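## Task

From the log of the paused cell, work out which lid belongs to which plate: the mover took lids off M06 at nest N2 (parked at LP2), M09 at N3 (parked at LP1) and N06 at N1 (parked at LP4); then the dispenser failed, and auto-recovery put the lid from LP1 onto N2 and the lid from LP4 onto N3 before a watchdog stopped it. Get every plate wearing its own lid, seated fully, with each plate still at the nest it began in, and then press CONTINUE. Lids carry no marks, so ownership comes only from the log. If what you see does not match the log, press CALL instead and leave every plate and lid exactly where it was at the start. Pressing RETRY, CONTINUE or SKIP fails the job if the gripper is holding labware, if any plate at a nest is not seated in it, or if any lid at a nest is not resting down on a plate. At the end everything must stay in place without the robot's help: open the gripper and move away; resting on the panel housing, on CALL, or on the key the job calls for still counts as away.

## Robot and tools

Robot and scene. One arm: a FANUC CRX-5iA six-joint arm carrying a Robotiq 2F-140 two-finger gripper. The deck holds plates in nests labelled N and lid parks labelled LP, placed in no fixed pattern. The operator panel stands ahead of the robot, toward +x. Its keys, left to right as you face it: RETRY (white), CONTINUE (green), SKIP (yellow), CALL (blue). The first three are go keys: the job ends the moment one goes down. After CALL the job ends when the robot stops. A key counts once pushed in until it latches. A wrong or early go key is usually worse than none.

Frames. Results report the gripper in the scene frame: origin on the table top under the arm base, +z up, +x toward the panel, +y to the left when looking along +x. end_effector_position is in metres (the point between the closed pads, link pinch); end_effector_quat_wxyz is the orientation. The printed position can be off, more so at long reach; the base may be tilted. Commands, however, are given in the gripper's own axes: its fingers point along its +z, and they open and close along its y.

The row. Every motion uses a row of 9 numbers, each in [-1, 1]: dx, dy, dz, rx, ry, rz, position, force_limit, speed. There is only one arm, so one row per step. The first six are an offset, not a pose: a target relative to the gripper's measured pose in the most recent result that shows it (before any such result in a scene, and for the second and later calls in a single reply, relative to where the robot is when the action begins). Scale: 1.0 equals 0.6 m for dx, dy, dz and 180 degrees for rotation; rx, ry, rz form one rotation vector. All rows in one action are measured from that same reference, not chained. All zeros is not a pause: it pulls the hand back to the reference pose. The last three numbers are absolute gripper settings: position +1 = fully open (140 mm), about -0.8 = pads touching, -1 = close until blocked; force_limit -1/0/+1 gives roughly 14/60/107 N on parts up to 40 mm wide; speed -1/0/+1 gives about 30/140/250 mm/s of gap change.

Tools.
execute_actions {actions, pictures}: actions is a list with at most one item. Empty list = LOOK (just the state). {rows:[...], steps:n} = ACT: up to 15 rows, n up to 15 control steps of 1/30 s (default 15); each row lasts one step and the final row repeats. {steps:n} alone = WAIT, up to 300 steps counted from the previous result, including your reply time. pictures toggles camera images.
move {target, speed}: target is one 9-number row as above; speed is path top speed in m/s, 0.002 to 0.5 (default 0.25), turning capped at twice that in rad/s. Straight path lasting 0.5 to 10 s; longer paths stop short. It does not avoid obstacles and the hand may lag, stray or overshoot the speed, especially near a straight arm. Finger values are sent at the start.
wait {seconds}: 0 to 10 s, nothing new sent.
zoom_image {camera, region}: camera is cam_high (672x504), cam_low (672x504) or cam_wrist (616x616, fisheye); region [x0, y0, x1, y1] in pixels, at most 504 by 504.
read_manual {section}: licence text only.
finished_scene {scene}: scene number 1 or 2; ends it irreversibly and reports success.

Motion limits. Each step the commanded pose is clipped to within 70 mm and 16 degrees of the measured pose; after an action the arm only continues to that last clipped pose, so check the result and send the remainder. Position wins over orientation when both cannot be met.

Gripping. Send position -1 and confirm object_status 2. Codes: 0 moving, 1 blocked while opening, 2 blocked while closing, 3 reached target or pads met (thin items may still be held). To squeeze harder while at 2, raise force_limit and change position slightly (-1 to -0.98). position_measured is in counts: 3 open, 230 pads met, not linear. Fingertips extend about 33 mm past the pinch point closed, 9 mm open, and travel about 24 mm further out while closing, so keep that clearance above surfaces.

Result lines. State pose; Hand target (where the controller is driving); HELD marks steps whose command was withheld; pose unreachable means the clearance check altered or blocked a command; move: line gives the ending (done, off_target, moving, held, fault), limits=paced (pose clipped) or limits=held (some steps blocked; motion can then jump faster), and distance to target; Flange force (noisy, includes held weight); MOTOR HOT and OVER-TEMPERATURE FAULT; joint positions.

Hazards. The arm is stiff: a target even millimetres into a firm surface, or repeated small pushes, can exceed 150 N or a joint load limit (147 N m for the three base joints, 36.8 N m for the wrist joints) and freeze the arm for 10 s; the pressure persists until you back off. Approach contacts slowly and barely past them. Never knock or place things off the table. Avoid drops, slips and slams. Release labware and seat plates and lids fully before pressing a go key; leave the hand clear, open, at the end.

Each tool is called after "Emit:" as name(argument=value, ...), one argument or row to a line, values as JSON.

## Session

Emit:
execute_actions(
  actions=[],
)

Scene clock: 0.00 s of 9600.00 s.
end_effector_position=(+0.8724, +0.4897, +0.1900) position_measured=3 object_status=3 end_effector_quat_wxyz=(-0.236, +0.878, -0.416, -0.006)
Joint positions: [ 0.233  0.601  0.956 -1.322 -1.159  0.645]
Joint velocities: [-0.     0.001 -0.     0.     0.    -0.001]
Flange force (N, the push that the arm receives, along the gripper's own x y z axes): no reading
Hand target: +0.872, +0.490, +0.190; -0.236, +0.878, -0.416, -0.006

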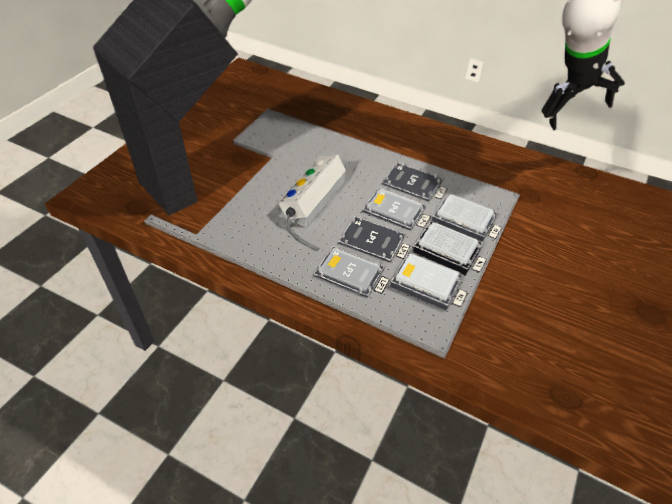

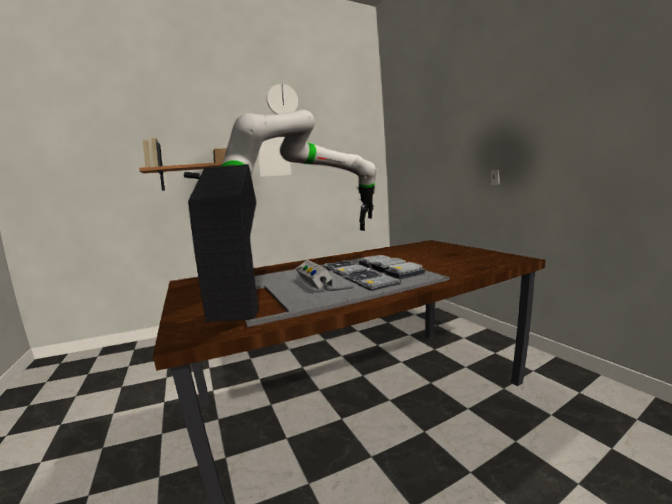

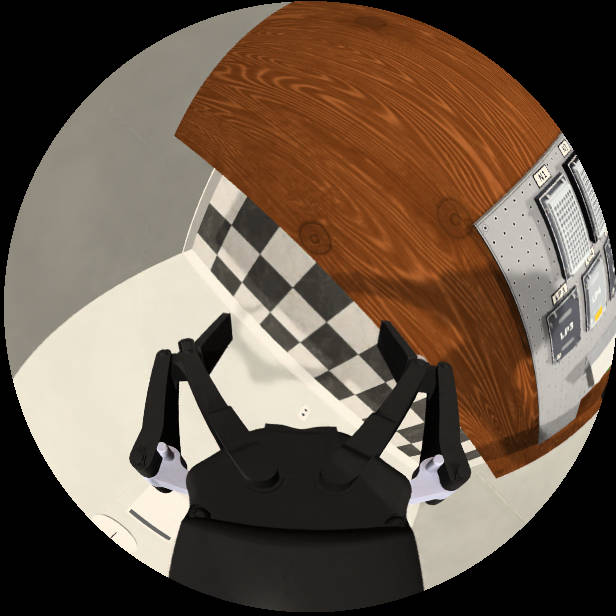

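Emit:
zoom_image(
  camera="cam_high",
  region=[260, 140, 520, 330],
)

Region (260, 140, 520, 330) of cam_high's 672x504 image, scaled by 1.938, with more detail than that image has; it fills the top 368 rows of this view, and the rest is white.

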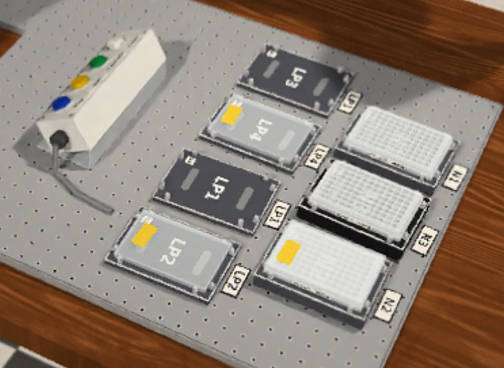

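Emit:
move(
  target=[-0.058,0.958,-0.613,-0.157,0.004,-0.277,-1,0,0],
)

Scene clock: 7.07 s of 9600.00 s.
end_effector_position=(+0.3612, +0.0483, +0.2874) position_measured=233 object_status=3 end_effector_quat_wxyz=(+0.000, +1.000, +0.001, +0.001)
Joint positions: [-0.266  0.079 -0.528 -1.088 -1.3    2.503]
Joint velocities: [ 0.     0.002 -0.    -0.001 -0.001  0.001]
Flange force (N, the push that the arm receives, along the gripper's own x y z axes): [-0.3 2.8 -1.7]
Hand target: +0.361, +0.048, +0.287; +0.000, +1.000, +0.001, +0.001
Off the commanded pose: 0.002 m, 0 deg.
After step 90, 0.90 s passed at rest.
move: done

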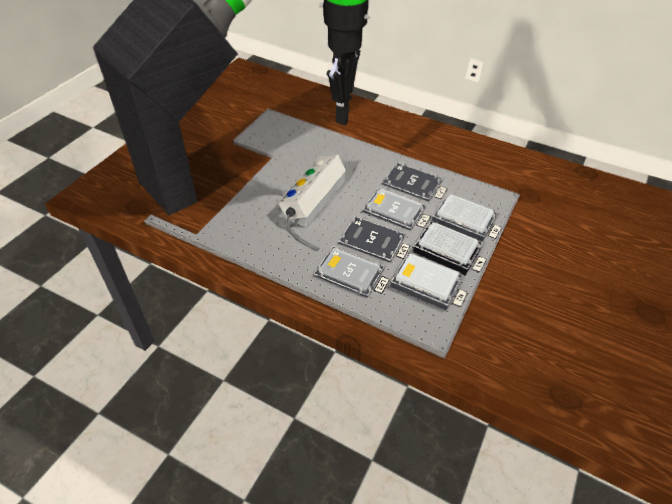

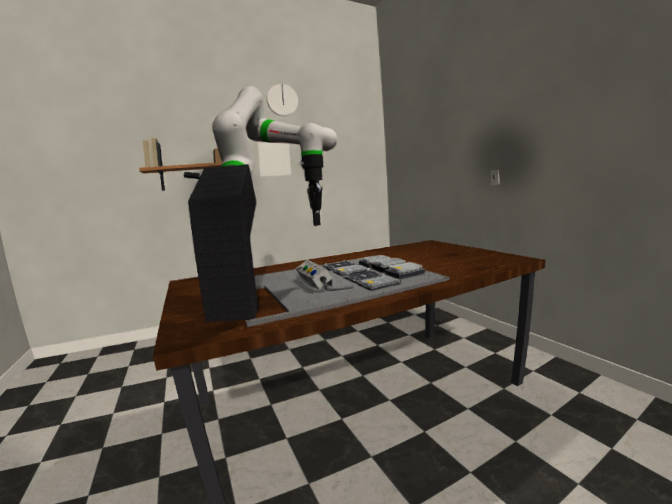

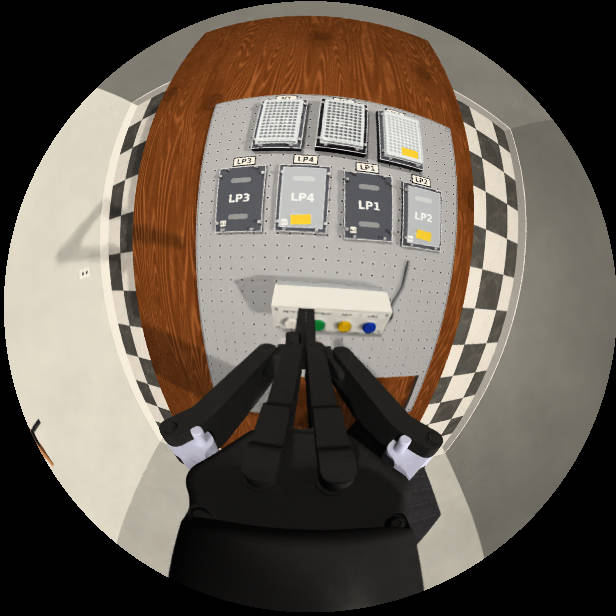

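Emit:
move(
  target=[-0.175,0.208,0.21,0,0,0,-1,0,0],
)

Emit:
zoom_image(
  camera="cam_low",
  region=[260, 210, 380, 300],
)

Scene clock: 11.00 s of 9600.00 s.
end_effector_position=(+0.2580, -0.0774, +0.1613) position_measured=233 object_status=3 end_effector_quat_wxyz=(-0.000, +1.000, +0.001, +0.002)
Joint positions: [-0.286  0.68  -0.579 -1.333 -1.071  3.168]
Joint velocities: [ 0.     0.003 -0.    -0.001 -0.002  0.001]
Flange force (N, the push that the arm receives, along the gripper's own x y z axes): [-4.6 5.8 -1.1]
Hand target: +0.258, -0.077, +0.161; -0.000, +1.000, +0.001, +0.002
Off the commanded pose: 0.001 m, 0 deg.
move: done

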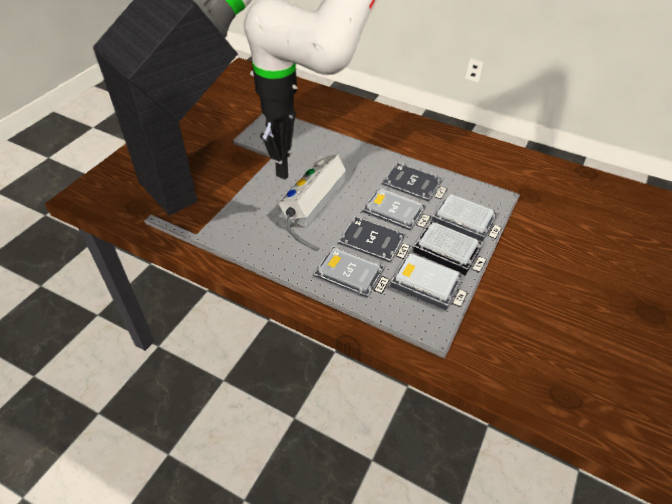

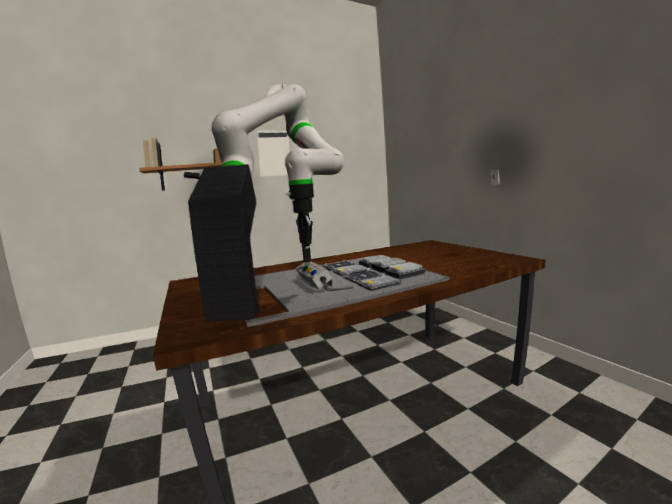

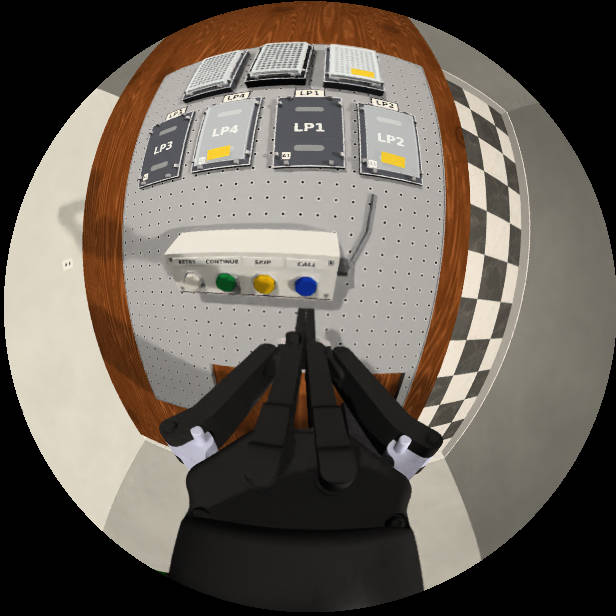

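Region (260, 210, 380, 300) of cam_low's 672x504 image, scaled by 4.200, with more detail than that image has; it fills the top 378 rows of this view, and the rest is white.

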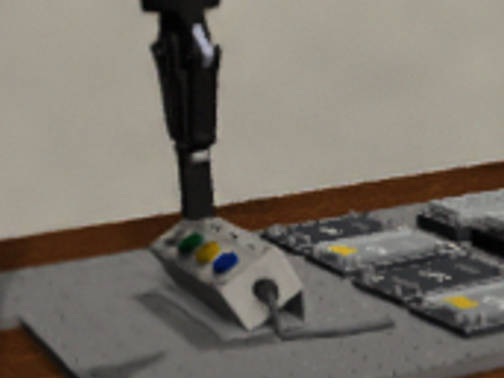

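Emit:
move(
  target=[0.008,-0.005,0.06,0,0,0,-1,0,0],
  speed=0.05,
)

Emit:
zoom_image(
  camera="cam_high",
  region=[240, 140, 360, 230],
)

Scene clock: 14.37 s of 9600.00 s.
end_effector_position=(+0.2629, -0.0744, +0.1253) position_measured=233 object_status=3 end_effector_quat_wxyz=(-0.000, +1.000, +0.001, +0.002)
Joint positions: [-0.206  0.733 -0.557 -1.424 -1.042  3.197]
Joint velocities: [0.    0.002 0.    0.001 0.    0.001]
Flange force (N, the push that the arm receives, along the gripper's own x y z axes): [-4.2 1.3 -3.3]
Hand target: +0.263, -0.074, +0.125; -0.000, +1.000, +0.001, +0.002
Off the commanded pose: 0.000 m, 0 deg.
move: done

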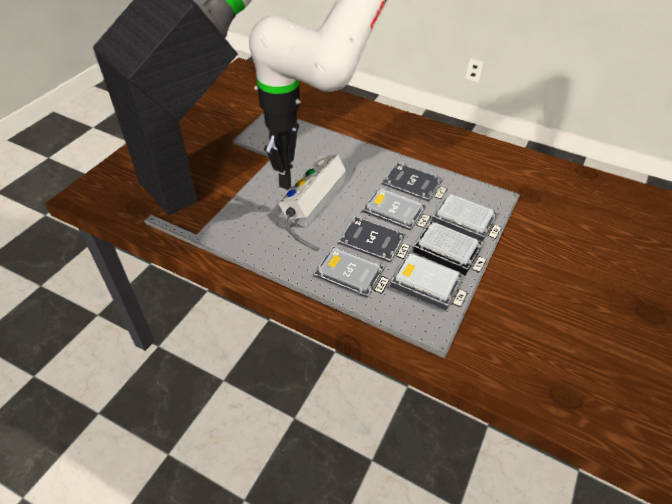

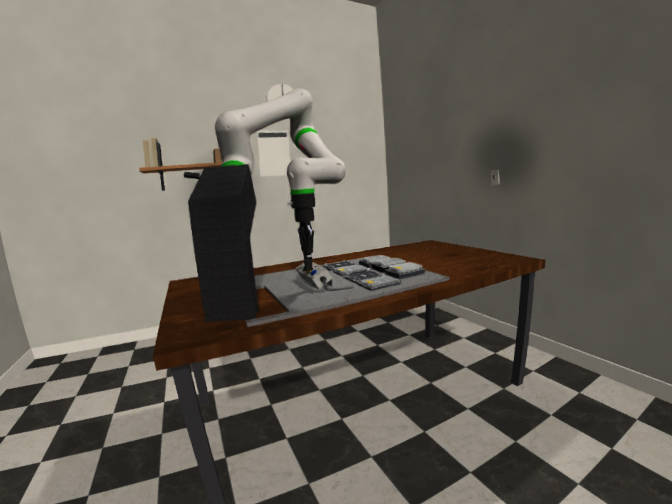

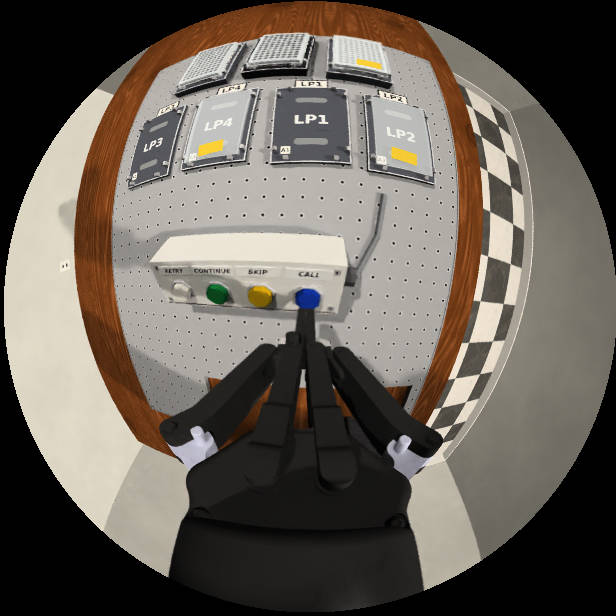

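Region (240, 140, 360, 230) of cam_high's 672x504 image, scaled by 4.200, with more detail than that image has; it fills the top 378 rows of this view, and the rest is white.

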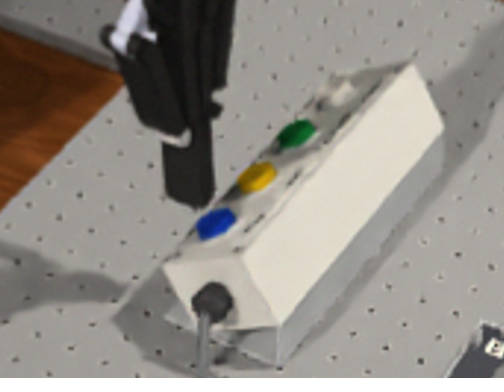

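About 15–20 mm above.

Emit:
move(
  target=[0.008,0.002,0.022,0,0,0,-1,0,0],
  speed=0.015,
)

Emit:
move(
  target=[0.002,0,0.005,0,0,0,-1,0,0],
  speed=0.008,
)

Emit:
zoom_image(
  camera="cam_high",
  region=[240, 140, 360, 230],
)

Scene clock: 17.00 s of 9600.00 s.
end_effector_position=(+0.2678, -0.0756, +0.1121) position_measured=233 object_status=3 end_effector_quat_wxyz=(-0.000, +1.000, +0.001, +0.002)
Joint positions: [-0.177  0.755 -0.538 -1.452 -1.034  3.2  ]
Joint velocities: [-0.     0.001 -0.     0.    -0.     0.   ]
Flange force (N, the push that the arm receives, along the gripper's own x y z axes): [-5.6 1.9 -3.0]
Hand target: +0.268, -0.076, +0.112; -0.000, +1.000, +0.001, +0.002
Off the commanded pose: 0.000 m, 0 deg.
move: done

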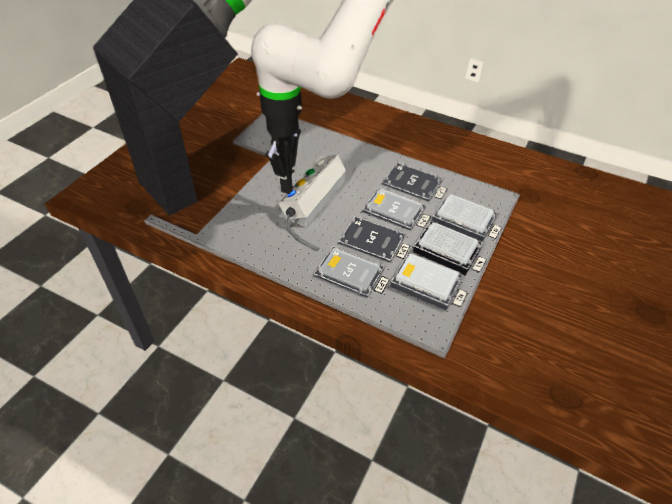

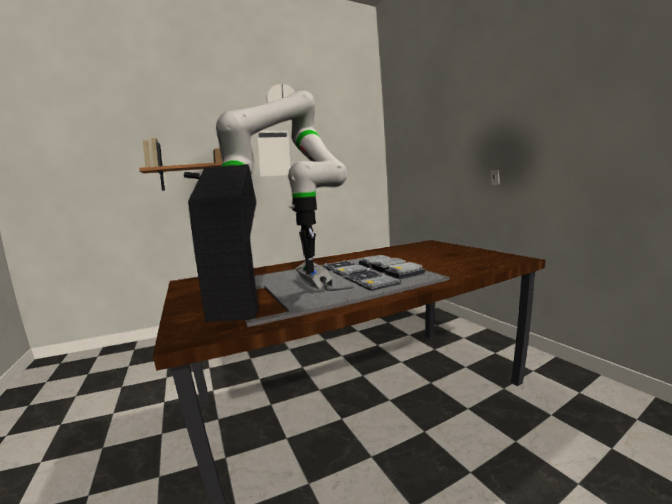

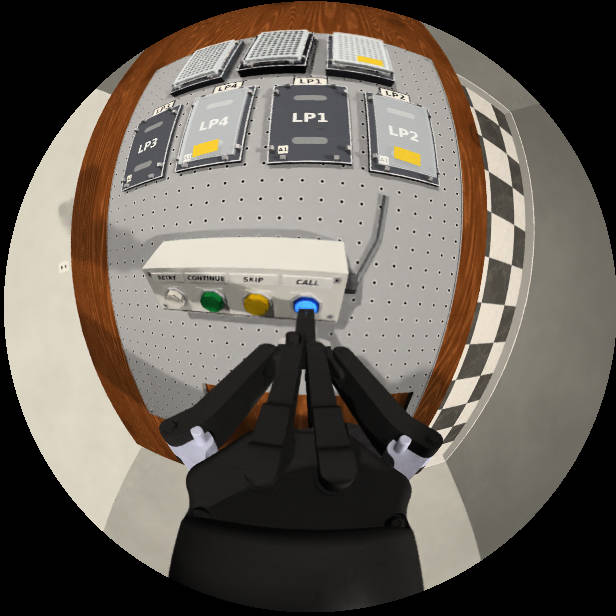

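Scene clock: 17.70 s of 9600.00 s.
end_effector_position=(+0.2690, -0.0756, +0.1091) position_measured=233 object_status=3 end_effector_quat_wxyz=(-0.000, +1.000, +0.001, +0.002)
Joint positions: [-0.17   0.759 -0.533 -1.459 -1.032  3.2  ]
Joint velocities: [ 0.    -0.     0.    -0.001 -0.001  0.001]
Flange force (N, the push that the arm receives, along the gripper's own x y z axes): [-6.9 1.9 -12.7]
Hand target: +0.269, -0.076, +0.109; -0.000, +1.000, +0.001, +0.002
Off the commanded pose: 0.000 m, 0 deg.
move: done

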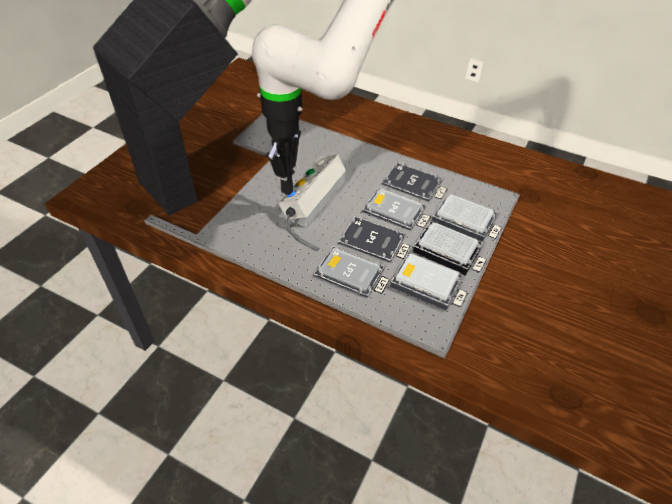

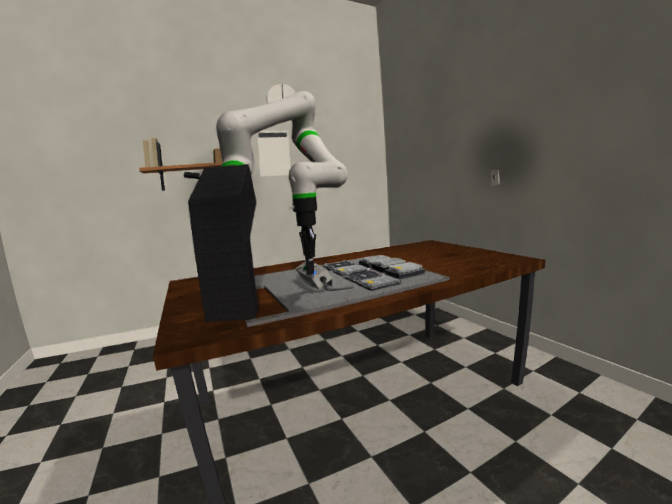

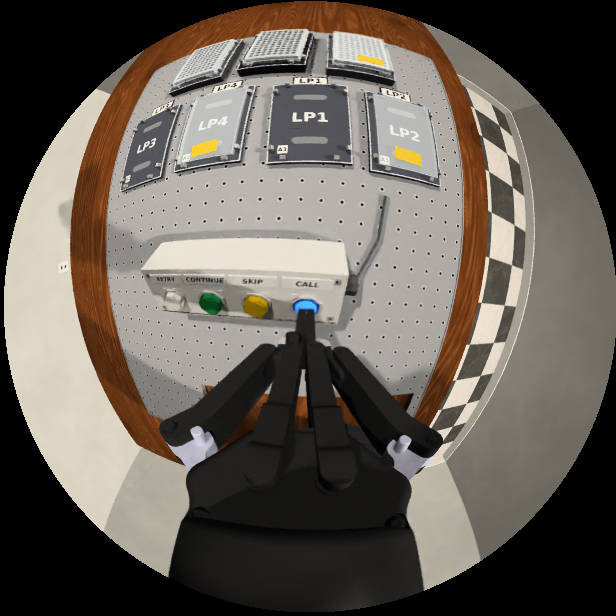

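Region (240, 140, 360, 230) of cam_high's 672x504 image, scaled by 4.200, with more detail than that image has; it fills the top 378 rows of this view, and the rest is white.

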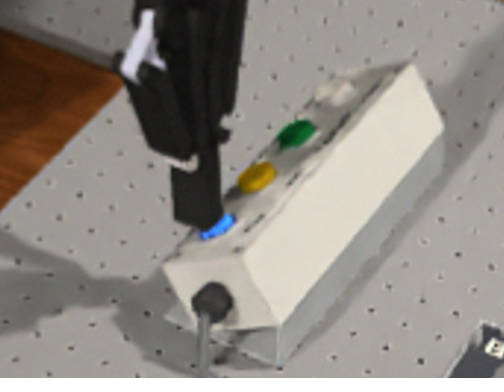

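Emit:
move(
  target=[0,0,-0.05,0,0,0,-1,0,0],
  speed=0.1,
)

Emit:
finished_scene(
  scene=1,
)

Scene clock: 19.50 s of 9600.00 s.
end_effector_position=(+0.2688, -0.0756, +0.1391) position_measured=233 object_status=3 end_effector_quat_wxyz=(-0.000, +1.000, +0.001, +0.002)
Joint positions: [-0.228  0.704 -0.553 -1.384 -1.054  3.162]
Joint velocities: [-0.     0.    -0.     0.001 -0.001 -0.001]
Flange force (N, the push that the arm receives, along the gripper's own x y z axes): [-4.1 0.5 -1.3]
Hand target: +0.269, -0.076, +0.139; -0.000, +1.000, +0.001, +0.002
Off the commanded pose: 0.000 m, 0 deg.
move: done

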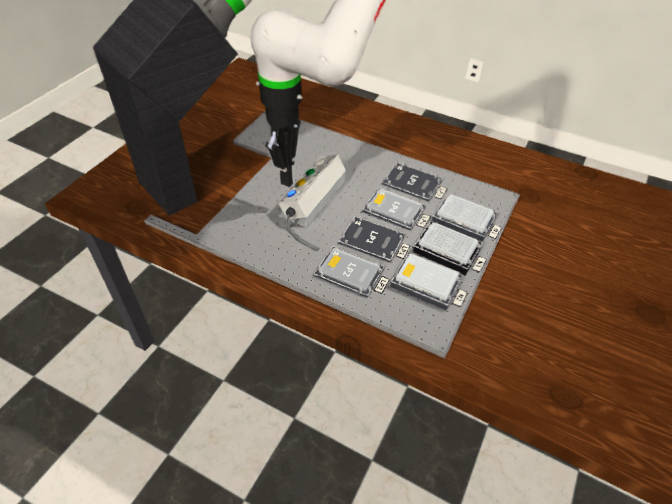

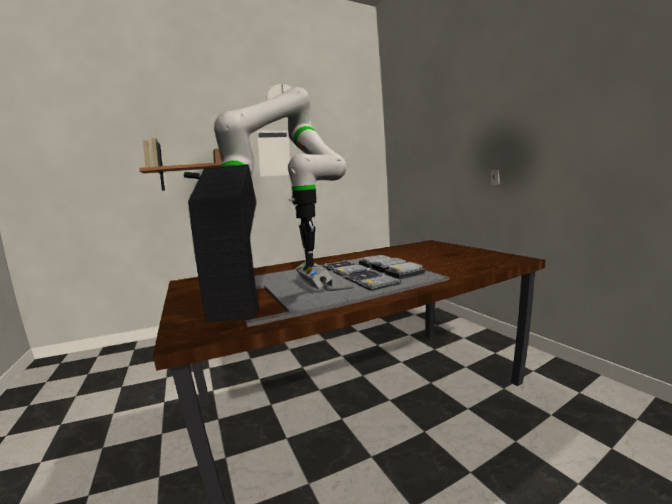

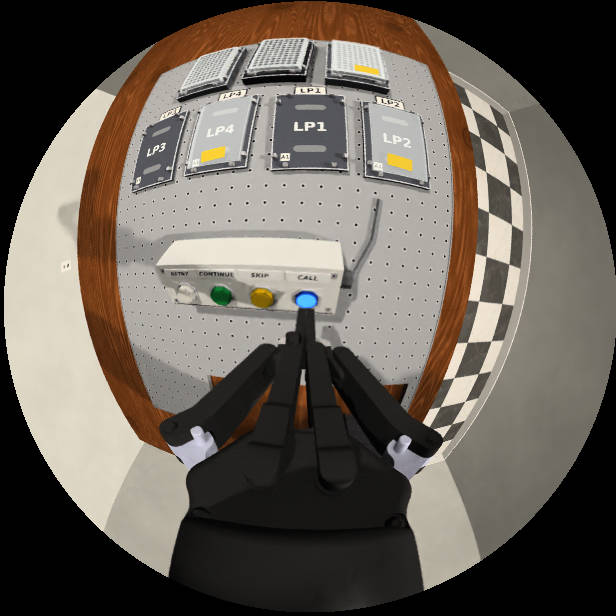

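The scene is finished: the task was done.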